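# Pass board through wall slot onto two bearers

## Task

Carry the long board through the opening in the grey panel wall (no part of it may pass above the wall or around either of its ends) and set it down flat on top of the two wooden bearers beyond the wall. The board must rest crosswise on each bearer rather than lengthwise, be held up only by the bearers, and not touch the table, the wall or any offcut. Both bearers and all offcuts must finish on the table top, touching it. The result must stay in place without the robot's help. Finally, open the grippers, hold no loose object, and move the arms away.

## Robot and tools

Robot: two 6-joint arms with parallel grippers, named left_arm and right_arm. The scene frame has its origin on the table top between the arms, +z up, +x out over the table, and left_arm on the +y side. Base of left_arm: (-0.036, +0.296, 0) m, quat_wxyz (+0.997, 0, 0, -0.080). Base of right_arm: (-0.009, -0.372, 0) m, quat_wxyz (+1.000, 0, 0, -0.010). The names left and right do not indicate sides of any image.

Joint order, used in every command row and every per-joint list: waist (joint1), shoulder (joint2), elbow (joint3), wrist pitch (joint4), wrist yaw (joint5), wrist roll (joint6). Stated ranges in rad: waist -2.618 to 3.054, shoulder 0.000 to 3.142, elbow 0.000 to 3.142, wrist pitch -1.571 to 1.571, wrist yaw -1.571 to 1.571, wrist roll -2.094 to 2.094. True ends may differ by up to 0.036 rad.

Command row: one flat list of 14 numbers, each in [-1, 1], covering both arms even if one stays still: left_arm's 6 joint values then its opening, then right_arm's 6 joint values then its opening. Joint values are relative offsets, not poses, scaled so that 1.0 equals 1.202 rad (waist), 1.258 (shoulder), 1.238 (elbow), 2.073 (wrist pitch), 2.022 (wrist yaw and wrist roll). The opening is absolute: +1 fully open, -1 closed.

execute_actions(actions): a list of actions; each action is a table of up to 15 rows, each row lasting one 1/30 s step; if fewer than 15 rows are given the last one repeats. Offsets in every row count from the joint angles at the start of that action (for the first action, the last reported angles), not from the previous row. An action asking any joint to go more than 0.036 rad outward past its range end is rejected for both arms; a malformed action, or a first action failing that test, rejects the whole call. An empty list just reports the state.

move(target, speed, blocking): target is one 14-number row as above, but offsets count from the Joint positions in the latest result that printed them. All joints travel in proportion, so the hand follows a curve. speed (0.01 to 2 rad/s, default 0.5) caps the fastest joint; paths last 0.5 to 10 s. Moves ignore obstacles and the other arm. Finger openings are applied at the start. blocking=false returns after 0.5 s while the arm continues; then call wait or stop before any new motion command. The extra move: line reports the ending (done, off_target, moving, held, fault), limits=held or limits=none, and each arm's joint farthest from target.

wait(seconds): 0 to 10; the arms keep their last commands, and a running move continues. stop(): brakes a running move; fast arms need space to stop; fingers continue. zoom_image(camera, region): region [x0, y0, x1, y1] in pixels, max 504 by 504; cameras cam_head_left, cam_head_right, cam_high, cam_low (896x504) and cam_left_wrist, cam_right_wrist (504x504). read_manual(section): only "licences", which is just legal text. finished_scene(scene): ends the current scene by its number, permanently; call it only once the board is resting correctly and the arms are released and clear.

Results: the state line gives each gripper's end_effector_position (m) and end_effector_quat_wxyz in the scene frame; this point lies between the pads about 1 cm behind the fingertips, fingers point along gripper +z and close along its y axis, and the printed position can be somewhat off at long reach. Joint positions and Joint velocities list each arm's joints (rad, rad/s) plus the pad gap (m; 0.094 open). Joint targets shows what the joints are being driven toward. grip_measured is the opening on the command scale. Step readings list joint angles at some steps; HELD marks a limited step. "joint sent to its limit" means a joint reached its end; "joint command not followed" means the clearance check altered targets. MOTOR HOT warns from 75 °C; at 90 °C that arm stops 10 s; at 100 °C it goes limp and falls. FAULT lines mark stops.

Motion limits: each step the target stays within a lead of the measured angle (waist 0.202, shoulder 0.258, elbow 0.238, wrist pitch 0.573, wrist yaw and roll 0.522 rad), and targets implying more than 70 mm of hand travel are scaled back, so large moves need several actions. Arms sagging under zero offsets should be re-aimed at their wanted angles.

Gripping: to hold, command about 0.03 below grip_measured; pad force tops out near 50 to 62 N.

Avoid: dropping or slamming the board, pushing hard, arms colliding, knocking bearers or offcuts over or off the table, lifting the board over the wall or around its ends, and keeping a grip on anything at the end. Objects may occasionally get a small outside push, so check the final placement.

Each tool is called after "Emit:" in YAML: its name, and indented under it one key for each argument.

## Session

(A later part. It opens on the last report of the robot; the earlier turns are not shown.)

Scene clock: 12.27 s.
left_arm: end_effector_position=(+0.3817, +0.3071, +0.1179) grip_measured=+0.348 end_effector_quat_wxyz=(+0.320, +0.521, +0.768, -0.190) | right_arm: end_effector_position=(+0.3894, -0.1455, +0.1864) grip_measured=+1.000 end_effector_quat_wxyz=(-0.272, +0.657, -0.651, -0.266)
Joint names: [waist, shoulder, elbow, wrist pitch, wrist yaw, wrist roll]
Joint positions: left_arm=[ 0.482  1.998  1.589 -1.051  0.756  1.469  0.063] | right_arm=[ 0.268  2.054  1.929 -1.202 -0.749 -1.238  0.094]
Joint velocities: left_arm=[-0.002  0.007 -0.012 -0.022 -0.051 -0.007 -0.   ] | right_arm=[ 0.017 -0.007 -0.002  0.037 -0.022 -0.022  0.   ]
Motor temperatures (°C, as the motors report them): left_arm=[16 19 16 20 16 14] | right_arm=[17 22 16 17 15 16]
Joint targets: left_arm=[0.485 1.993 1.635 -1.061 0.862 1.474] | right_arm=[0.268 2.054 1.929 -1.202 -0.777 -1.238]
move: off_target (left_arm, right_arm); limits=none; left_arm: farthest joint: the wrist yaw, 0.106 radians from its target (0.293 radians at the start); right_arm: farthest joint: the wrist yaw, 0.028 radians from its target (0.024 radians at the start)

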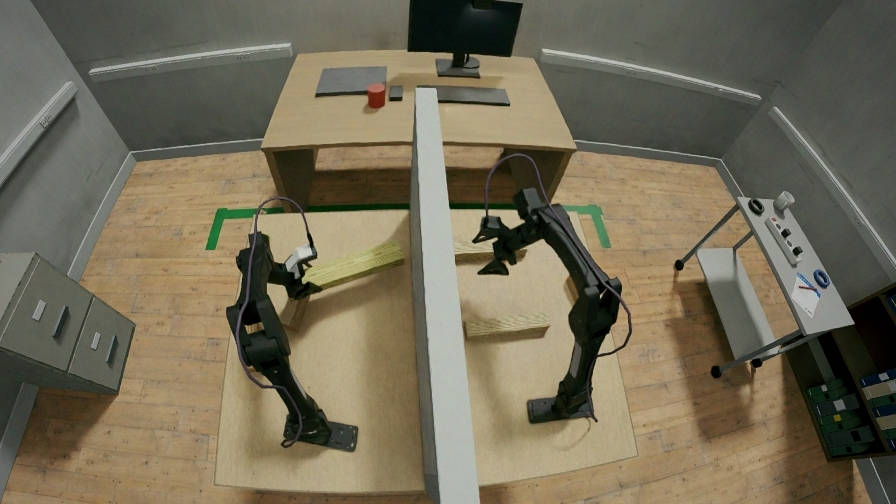

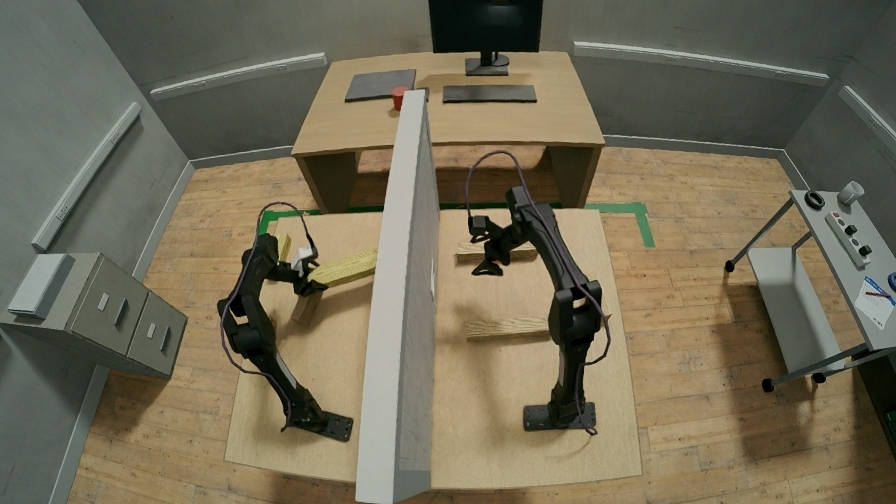

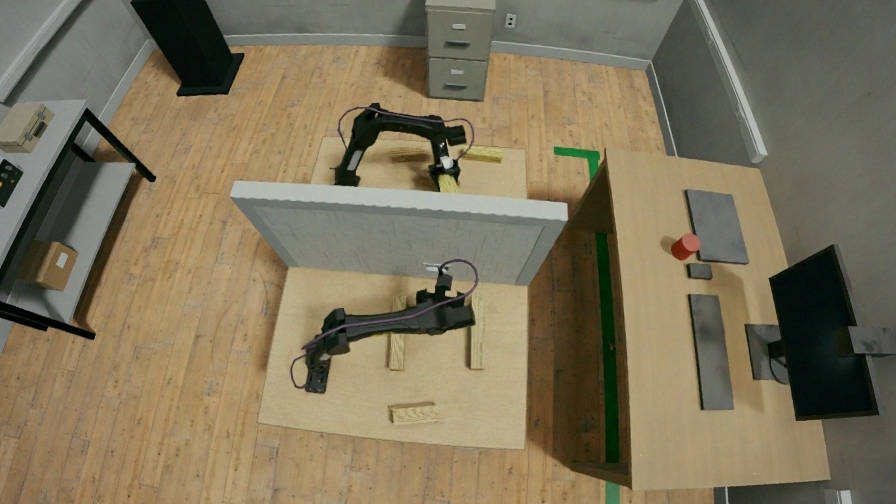

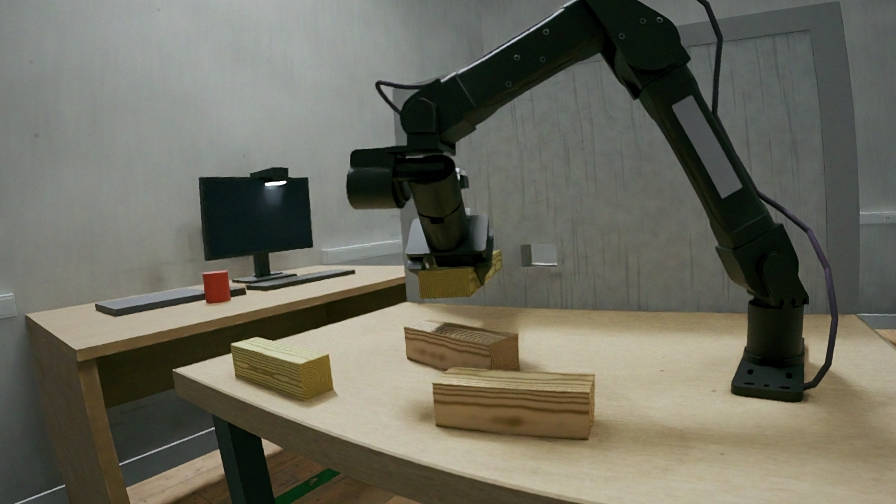

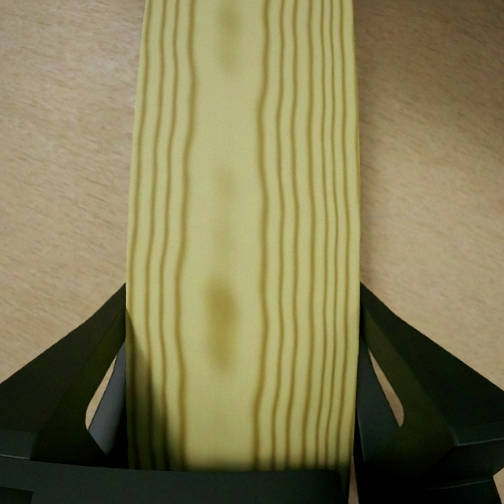

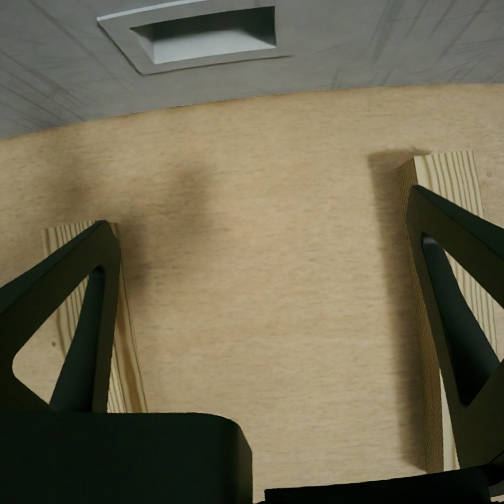

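Emit:
move:
  target: [-0.064, 0.232, 0.421, -0.265, 0.048, 0.226, 0.1, 0, 0, 0, 0, -0.012, 0, 1]
  speed: 0.6

Scene clock: 14.10 s.
left_arm: end_effector_position=(+0.3992, +0.2886, +0.1210) grip_measured=+0.348 end_effector_quat_wxyz=(+0.285, +0.661, +0.656, -0.227) | right_arm: end_effector_position=(+0.3897, -0.1460, +0.1859) grip_measured=+1.000 end_effector_quat_wxyz=(-0.271, +0.657, -0.652, -0.264)
Joint names: [waist, shoulder, elbow, wrist pitch, wrist yaw, wrist roll]
Joint positions: left_arm=[ 0.419  2.294  2.073 -1.488  0.735  1.89   0.063] | right_arm=[ 0.268  2.054  1.929 -1.202 -0.745 -1.238  0.094]
Joint velocities: left_arm=[-0.002 -0.007 -0.007  0.022 -0.007  0.022  0.   ] | right_arm=[ 0.002  0.002  0.012  0.022 -0.022  0.022  0.   ]
Motor temperatures (°C, as the motors report them): left_arm=[16 19 17 19 16 14] | right_arm=[17 23 16 17 15 16]
Joint targets: left_arm=[0.405 2.289 2.110 -1.573 0.853 1.926] | right_arm=[0.268 2.054 1.929 -1.202 -0.773 -1.238]
joint sent to its limit (left arm) — the command would take the wrist pitch past its lower limit, so that joint was sent only as far as its limit.
move: off_target (left_arm, right_arm); limits=none; left_arm: farthest joint: the wrist yaw, 0.118 radians from its target (0.097 radians at the start); right_arm: farthest joint: the wrist yaw, 0.029 radians from its target (0.024 radians at the start)

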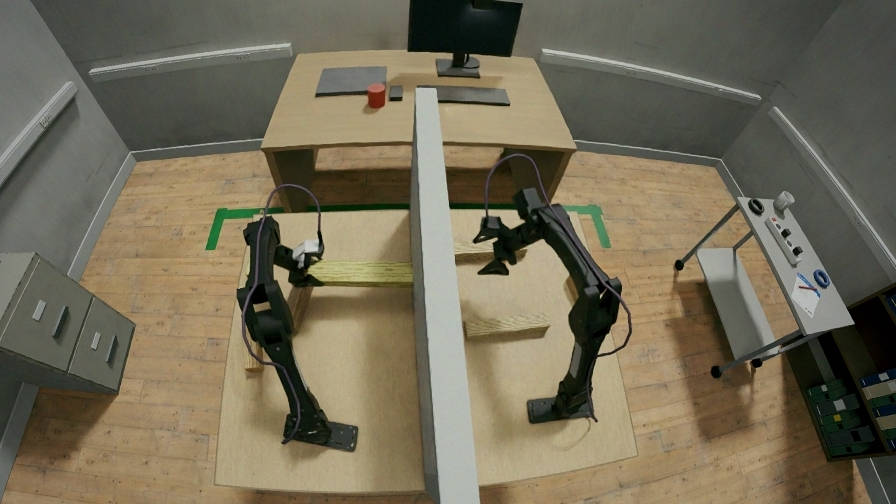

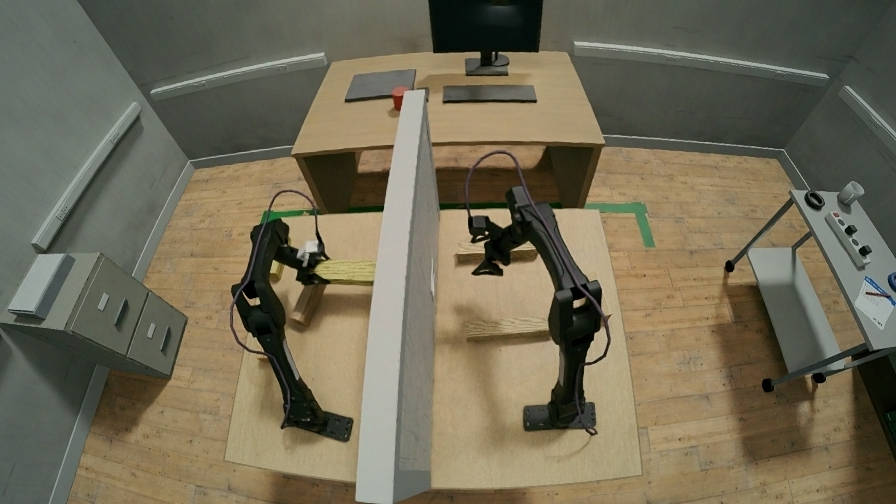

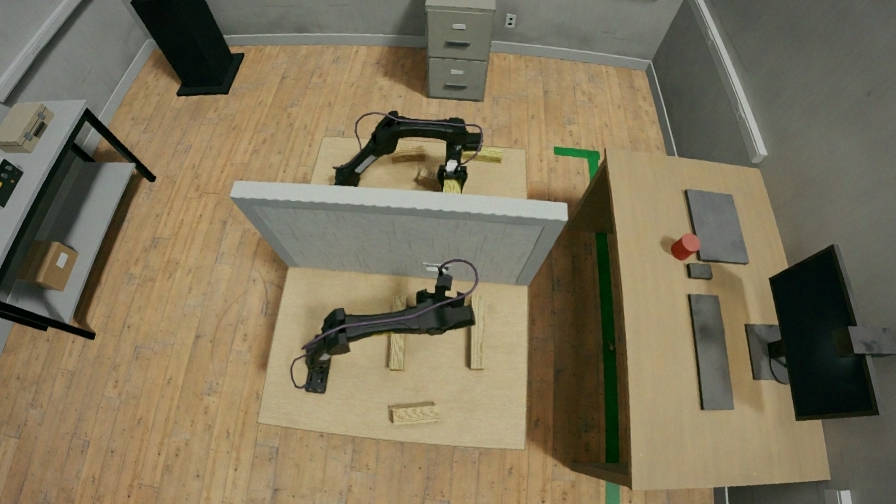

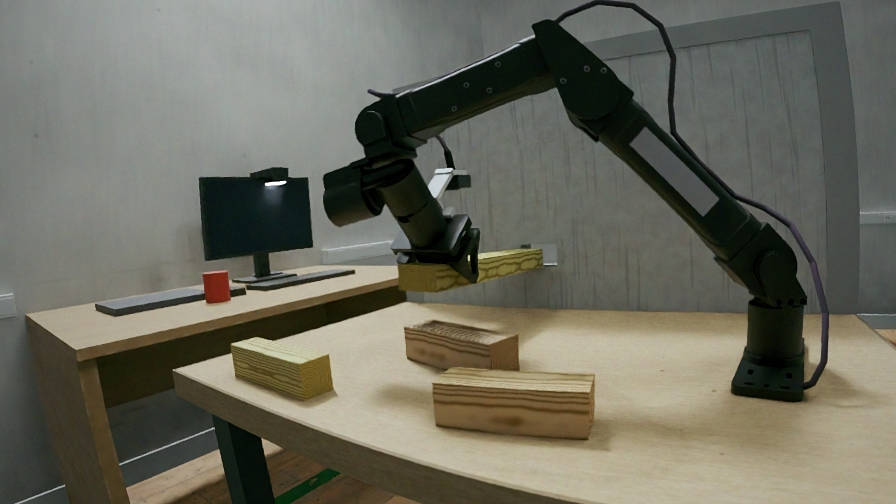

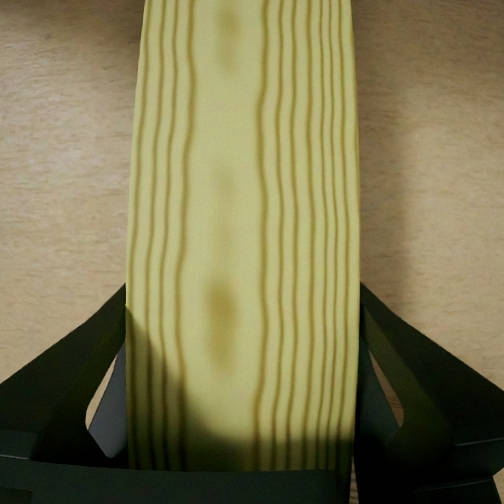

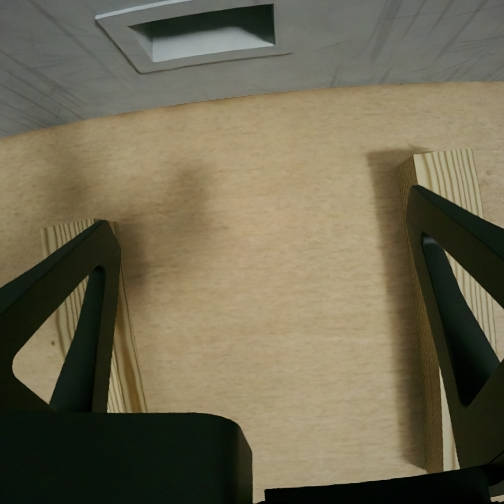

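Emit:
zoom_image:
  camera: "cam_low"
  region: [440, 200, 620, 300]

Region (440, 200, 620, 300) of cam_low's 896x504 image, scaled by 2.800, with more detail than that image has.

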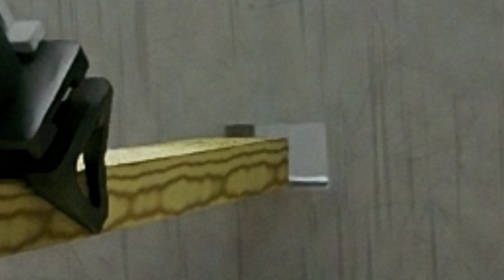

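Emit:
move:
  target: [0.03, -0.08, -0.067, -0.054, 0.06, 0.035, 0.1, 0, 0, 0, 0, -0.012, 0, 1]
  speed: 0.4

Scene clock: 15.47 s.
left_arm: end_effector_position=(+0.3789, +0.2931, +0.1348) grip_measured=+0.348 end_effector_quat_wxyz=(+0.295, +0.663, +0.647, -0.235) | right_arm: end_effector_position=(+0.3898, -0.1463, +0.1855) grip_measured=+1.000 end_effector_quat_wxyz=(-0.270, +0.658, -0.652, -0.263)
Joint names: [waist, shoulder, elbow, wrist pitch, wrist yaw, wrist roll]
Joint positions: left_arm=[ 0.45   2.227  2.001 -1.527  0.756  1.957  0.063] | right_arm=[ 0.268  2.054  1.929 -1.202 -0.742 -1.238  0.094]
Joint velocities: left_arm=[-0.017 -0.007  0.002 -0.022  0.007  0.051 -0.   ] | right_arm=[ 0.002  0.022 -0.007  0.007  0.022 -0.007  0.   ]
Motor temperatures (°C, as the motors report them): left_arm=[16 20 17 19 16 14] | right_arm=[17 23 16 17 15 16]
Joint targets: left_arm=[0.455 2.193 1.990 -1.573 0.856 1.961] | right_arm=[0.268 2.054 1.929 -1.202 -0.769 -1.238]
joint sent to its limit (left arm) — the command would take the wrist pitch past its lower limit, so that joint was sent only as far as its limit.
move: off_target (left_arm, right_arm); limits=none; left_arm: farthest joint: the wrist yaw, 0.101 radians from its target (0.121 radians at the start); right_arm: farthest joint: the wrist yaw, 0.028 radians from its target (0.025 radians at the start)

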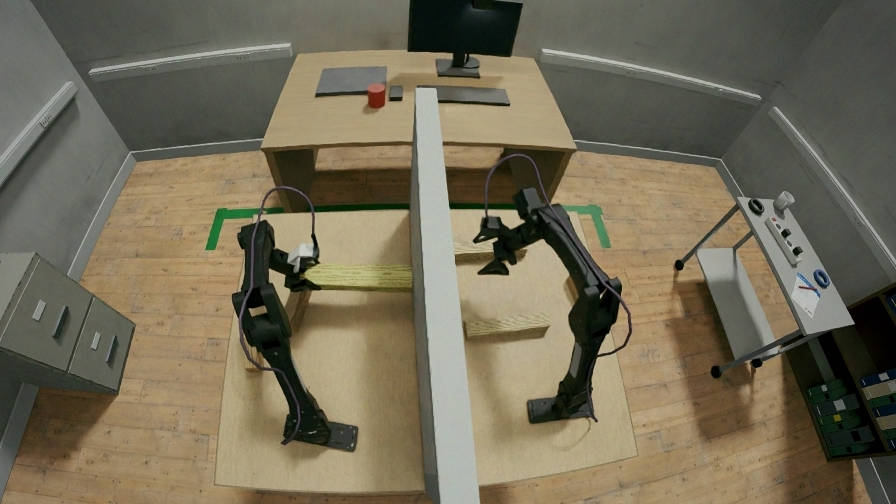

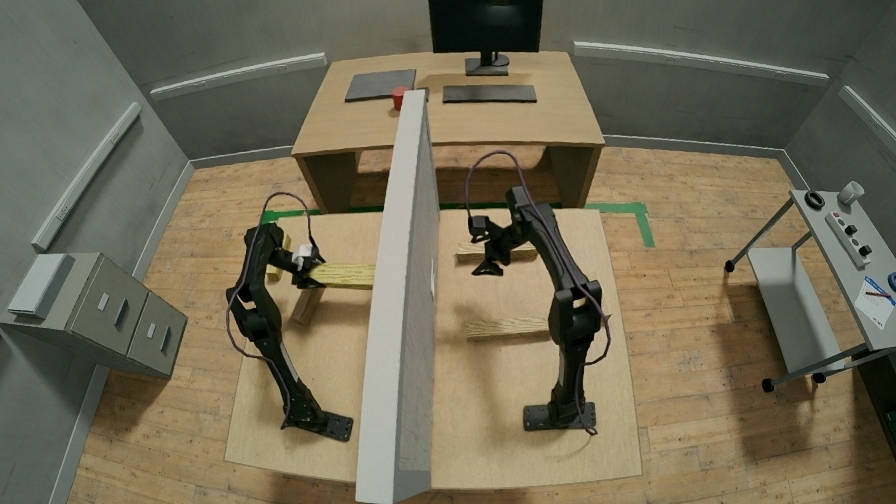

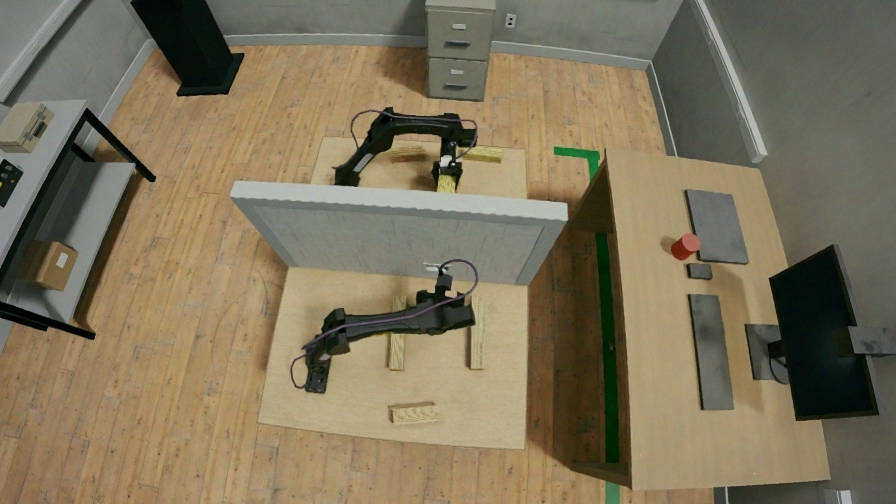

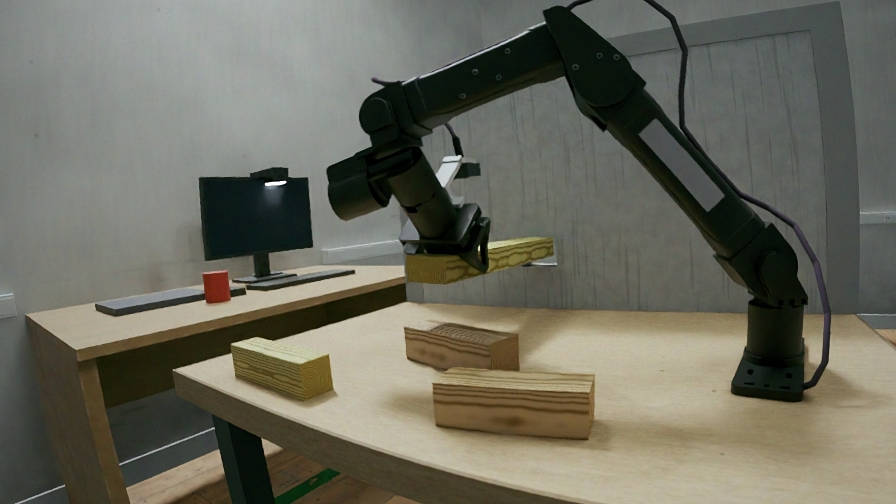

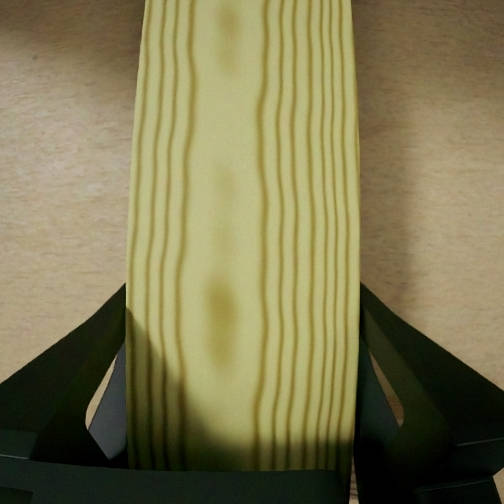

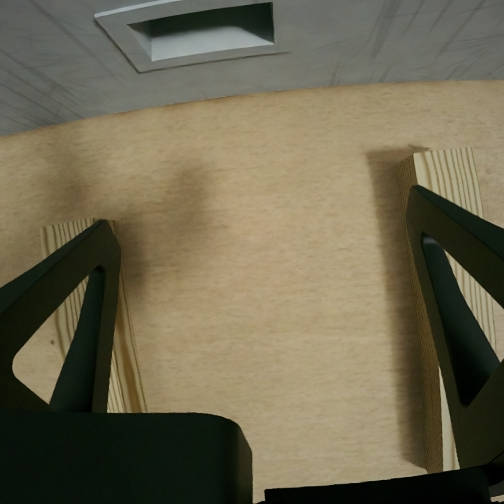

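Emit:
move:
  target: [0.0, 0.02, 0.0, -0.03, 0.05, 0.0, 0.1, 0, 0, 0, 0, -0.012, 0, 1]
  speed: 0.3

Emit:
zoom_image:
  camera: "cam_low"
  region: [440, 200, 620, 300]

Scene clock: 16.63 s.
left_arm: end_effector_position=(+0.3798, +0.2935, +0.1240) grip_measured=+0.348 end_effector_quat_wxyz=(+0.289, +0.659, +0.650, -0.245) | right_arm: end_effector_position=(+0.3900, -0.1466, +0.1852) grip_measured=+1.000 end_effector_quat_wxyz=(-0.270, +0.658, -0.653, -0.262)
Joint names: [waist, shoulder, elbow, wrist pitch, wrist yaw, wrist roll]
Joint positions: left_arm=[ 0.45   2.256  2.001 -1.524  0.755  1.957  0.063] | right_arm=[ 0.268  2.054  1.929 -1.202 -0.739 -1.238  0.094]
Joint velocities: left_arm=[-0.017  0.012  0.002 -0.022 -0.081  0.051 -0.   ] | right_arm=[ 0.017 -0.007  0.002  0.037  0.066 -0.022  0.   ]
Motor temperatures (°C, as the motors report them): left_arm=[16 20 17 19 16 14] | right_arm=[17 23 16 17 15 16]
Joint targets: left_arm=[0.450 2.252 2.001 -1.573 0.857 1.957] | right_arm=[0.268 2.054 1.929 -1.202 -0.766 -1.238]
joint sent to its limit (left arm) — the command would take the wrist pitch past its lower limit, so that joint was sent only as far as its limit.
move: off_target (left_arm, right_arm); limits=none; left_arm: farthest joint: the wrist yaw, 0.102 radians from its target (0.101 radians at the start); right_arm: farthest joint: the wrist yaw, 0.027 radians from its target (0.025 radians at the start)

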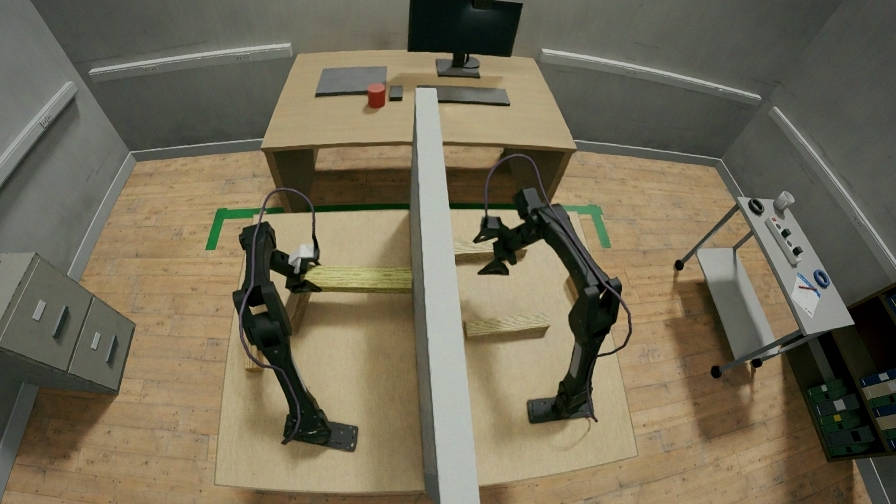

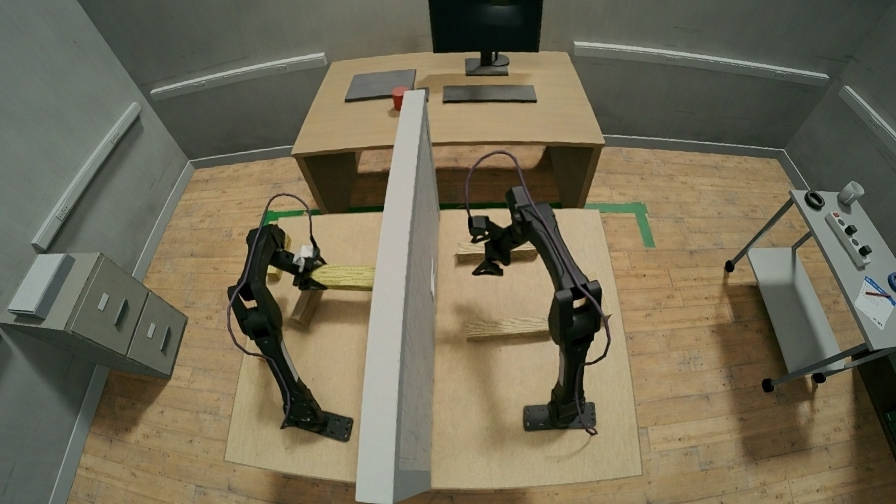

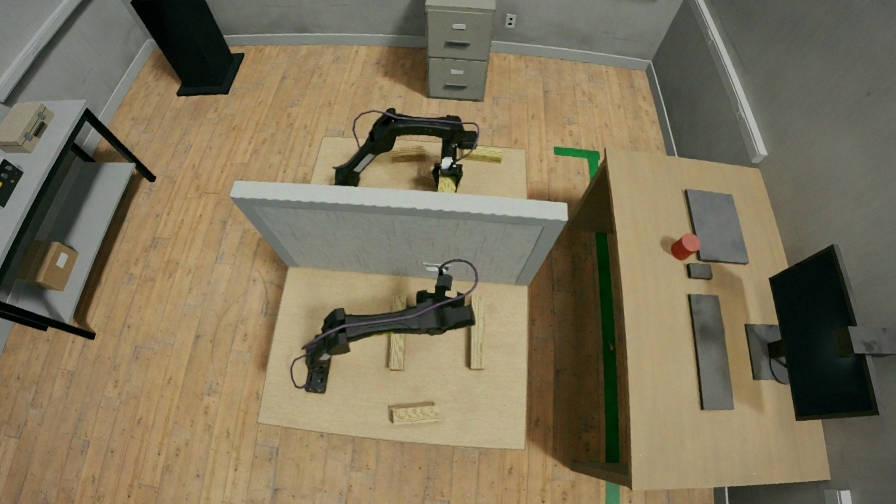

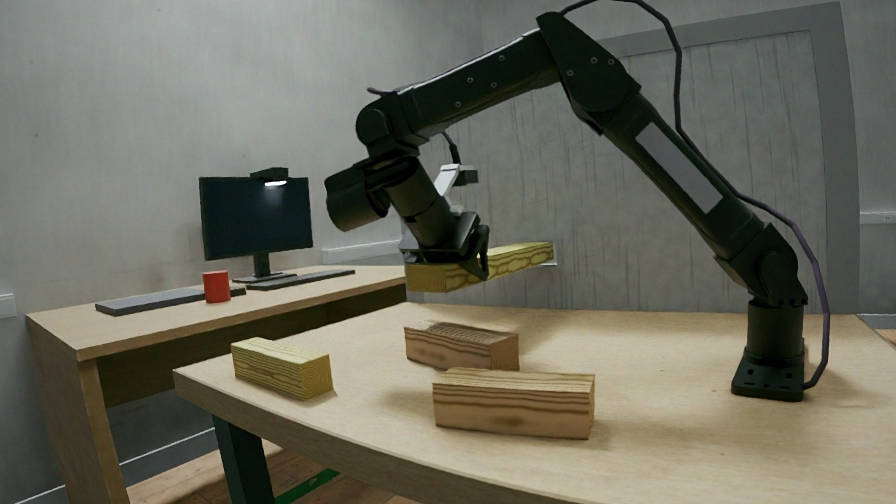

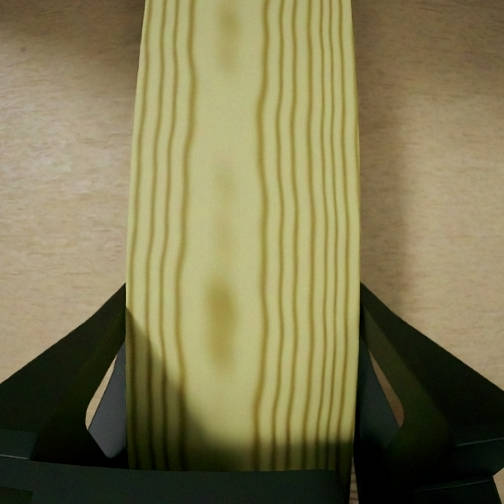

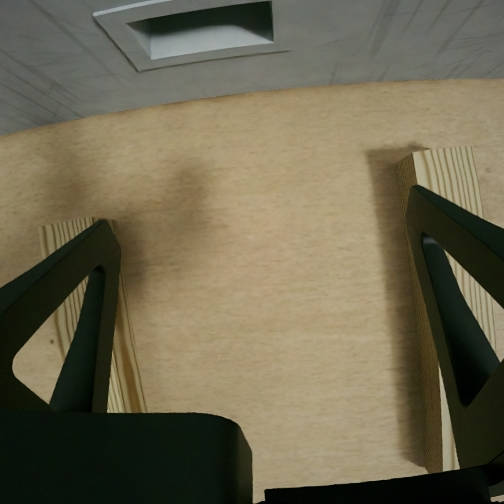

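Region (440, 200, 620, 300) of cam_low's 896x504 image, scaled by 2.800, with more detail than that image has.

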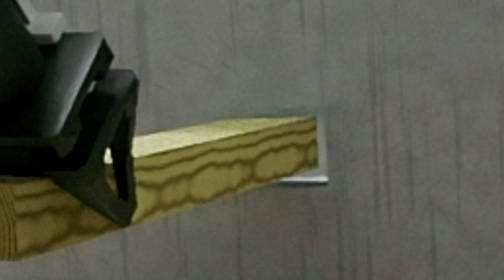

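Emit:
move:
  target: [0.0, 0.014, 0.0, -0.03, 0.05, 0.0, 0.1, 0, 0, 0, 0, -0.012, 0, 1]
  speed: 0.3

Emit:
zoom_image:
  camera: "cam_low"
  region: [440, 200, 620, 300]

Scene clock: 17.77 s.
left_arm: end_effector_position=(+0.3800, +0.2936, +0.1164) grip_measured=+0.348 end_effector_quat_wxyz=(+0.285, +0.656, +0.652, -0.253) | right_arm: end_effector_position=(+0.3902, -0.1470, +0.1849) grip_measured=+1.000 end_effector_quat_wxyz=(-0.269, +0.658, -0.653, -0.260)
Joint names: [waist, shoulder, elbow, wrist pitch, wrist yaw, wrist roll]
Joint positions: left_arm=[ 0.45   2.275  2.001 -1.523  0.755  1.957  0.063] | right_arm=[ 0.268  2.054  1.929 -1.202 -0.736 -1.238  0.094]
Joint velocities: left_arm=[ 0.012 -0.002 -0.007 -0.066 -0.037  0.022 -0.   ] | right_arm=[ 0.012  0.007 -0.002 -0.007  0.066  0.037  0.   ]
Motor temperatures (°C, as the motors report them): left_arm=[16 20 17 19 16 14] | right_arm=[17 23 16 17 15 16]
Joint targets: left_arm=[0.450 2.273 2.002 -1.573 0.856 1.957] | right_arm=[0.268 2.054 1.929 -1.202 -0.763 -1.238]
joint sent to its limit (left arm) — the command would take the wrist pitch past its lower limit, so that joint was sent only as far as its limit.
move: off_target (left_arm, right_arm); limits=none; left_arm: farthest joint: the wrist yaw, 0.101 radians from its target (0.101 radians at the start); right_arm: farthest joint: the wrist yaw, 0.027 radians from its target (0.024 radians at the start)

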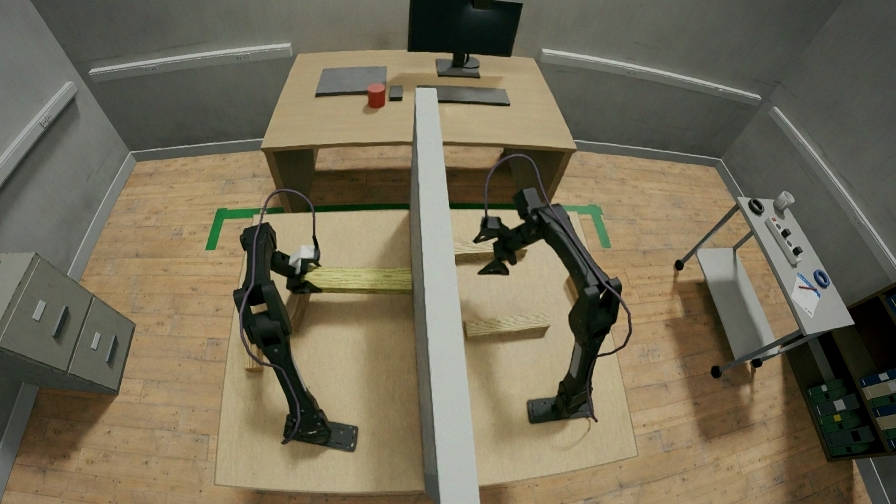

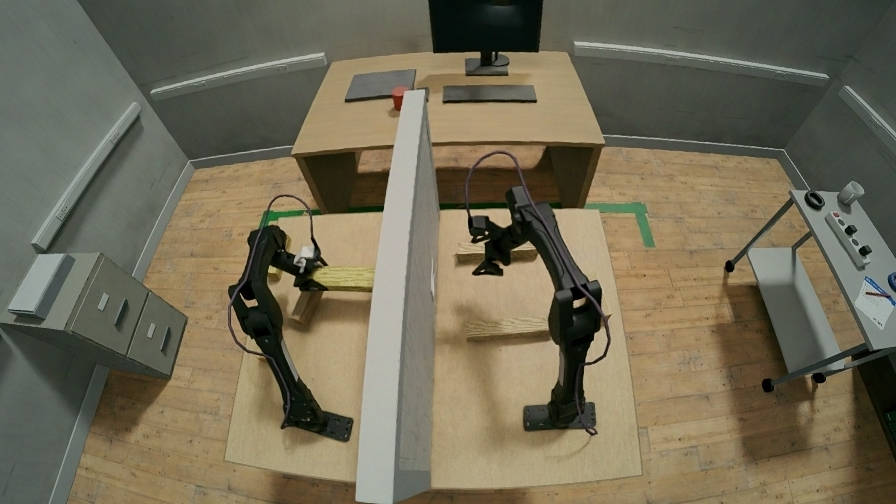

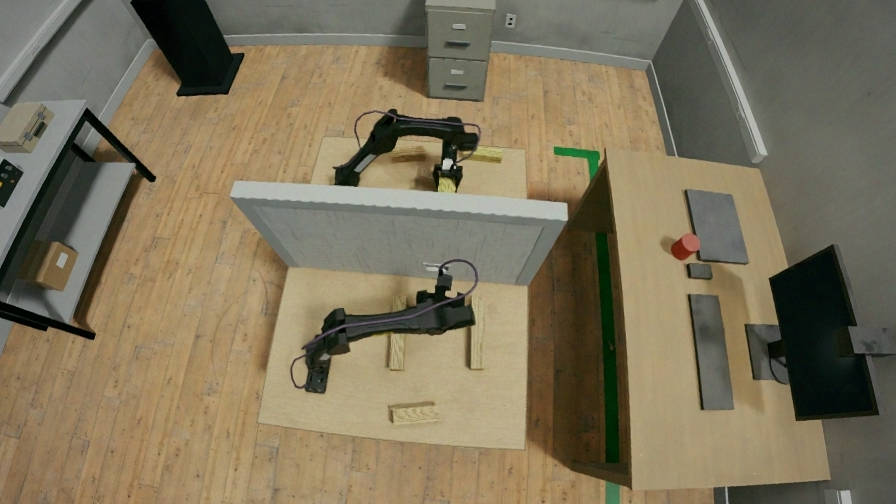

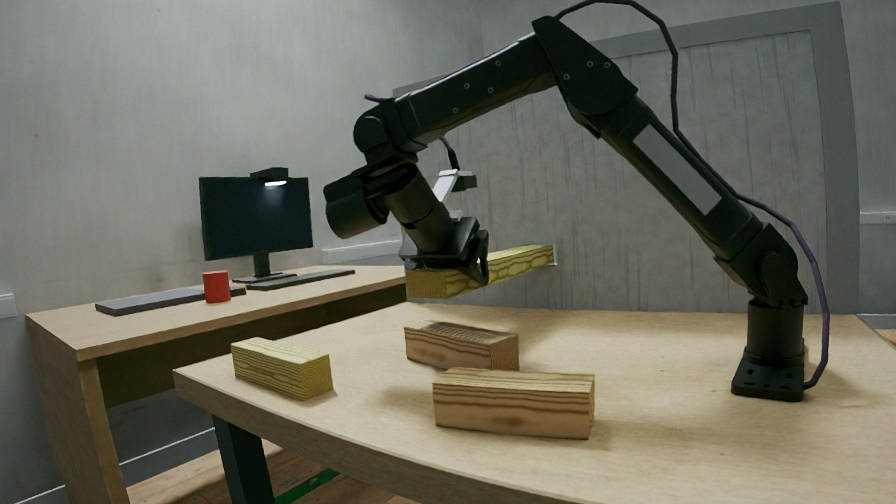

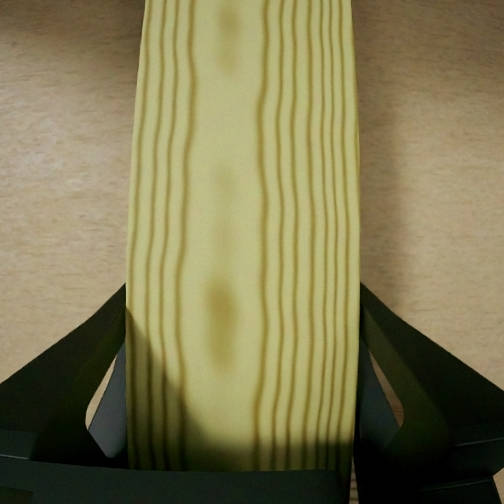

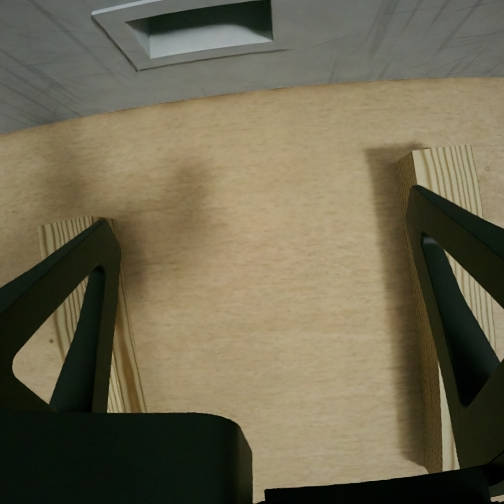

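Region (440, 200, 620, 300) of cam_low's 896x504 image, scaled by 2.800, with more detail than that image has.

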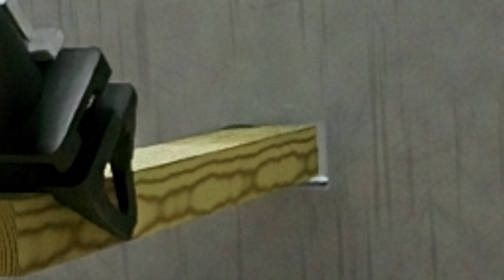

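Emit:
execute_actions:
  actions: []

Scene clock: 18.13 s.
left_arm: end_effector_position=(+0.3801, +0.2935, +0.1164) grip_measured=+0.348 end_effector_quat_wxyz=(+0.285, +0.656, +0.651, -0.253) | right_arm: end_effector_position=(+0.3902, -0.1470, +0.1849) grip_measured=+1.000 end_effector_quat_wxyz=(-0.269, +0.658, -0.653, -0.260)
Joint names: [waist, shoulder, elbow, wrist pitch, wrist yaw, wrist roll]
Joint positions: left_arm=[ 0.45   2.275  2.001 -1.523  0.755  1.957  0.063] | right_arm=[ 0.268  2.054  1.929 -1.202 -0.736 -1.238  0.094]
Joint velocities: left_arm=[-0.007 -0.002  0.022  0.081 -0.022  0.007  0.001] | right_arm=[-0.002 -0.007  0.007 -0.022  0.007 -0.007  0.   ]
Motor temperatures (°C, as the motors report them): left_arm=[16 21 17 19 16 14] | right_arm=[17 23 16 17 15 16]
Joint targets: left_arm=[0.450 2.273 2.002 -1.573 0.856 1.957] | right_arm=[0.268 2.054 1.929 -1.202 -0.763 -1.238]

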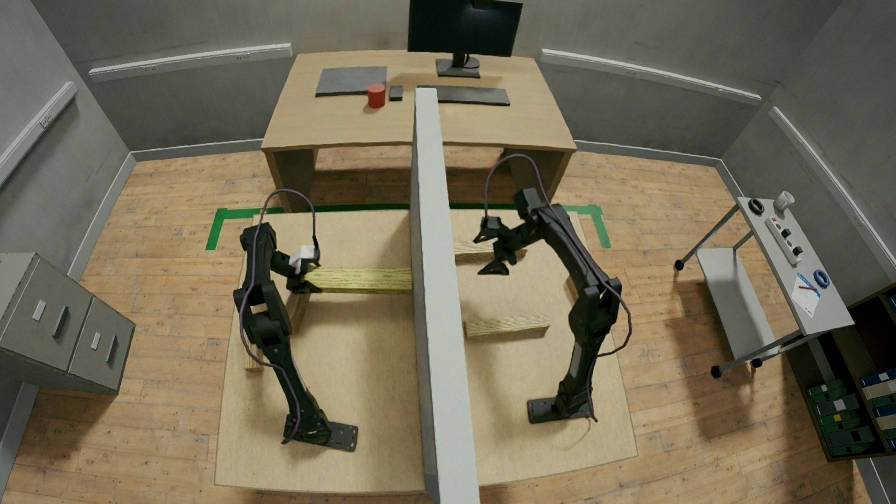

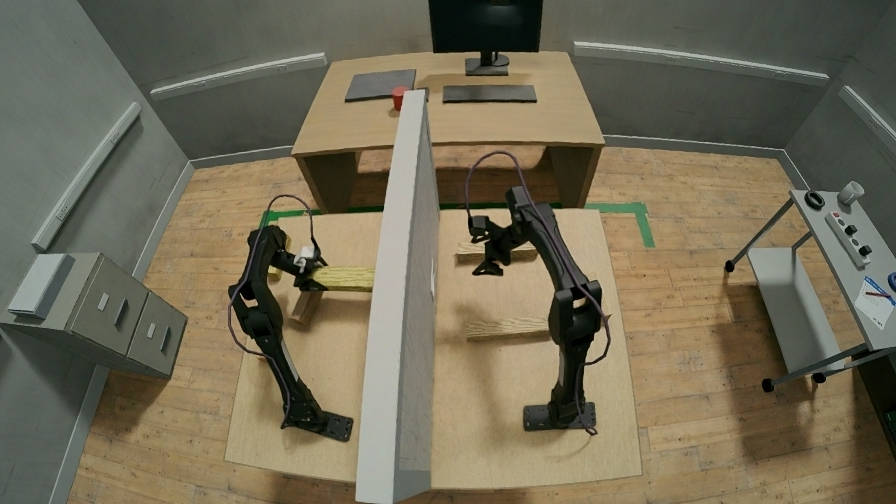

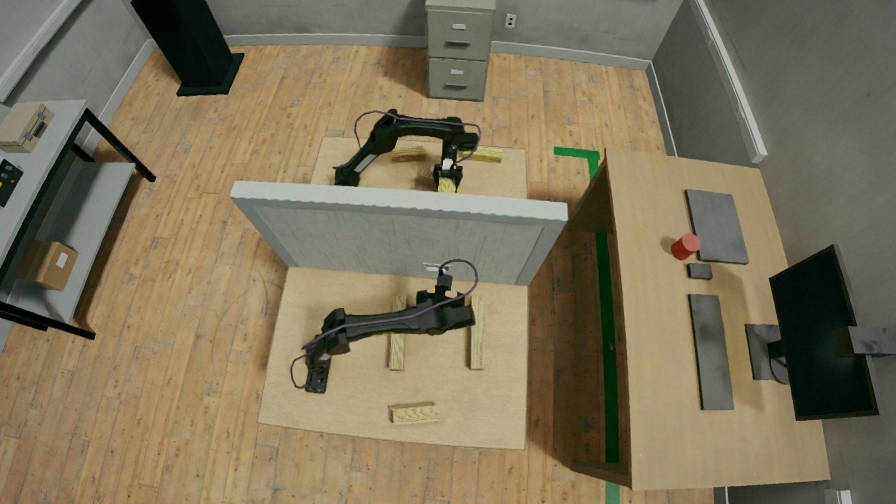

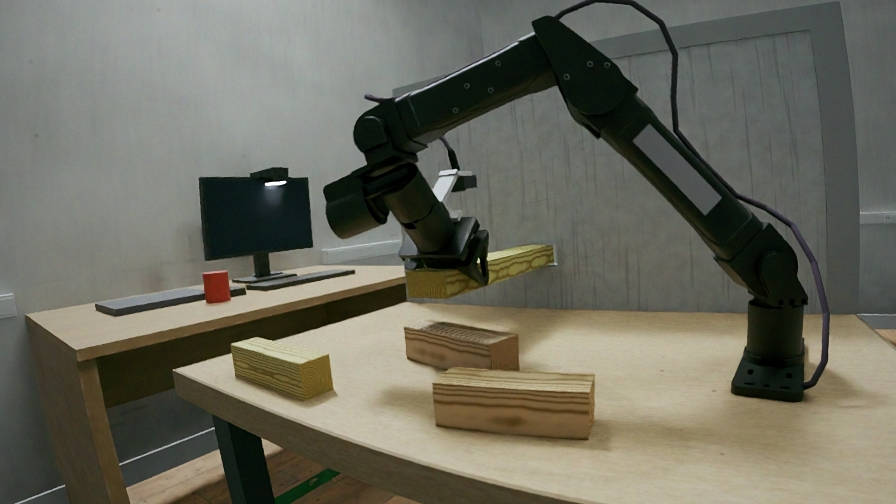

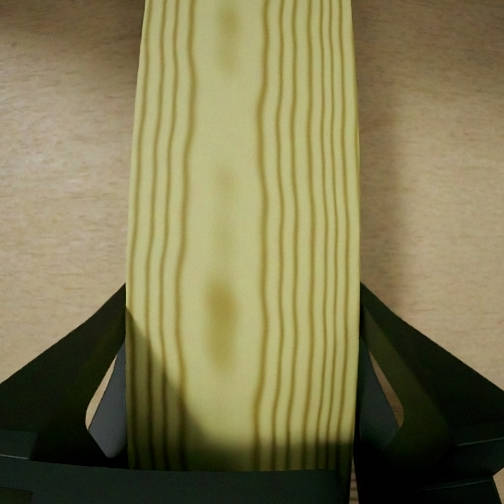

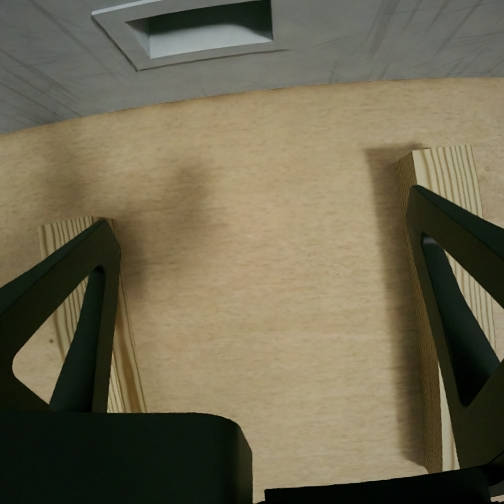

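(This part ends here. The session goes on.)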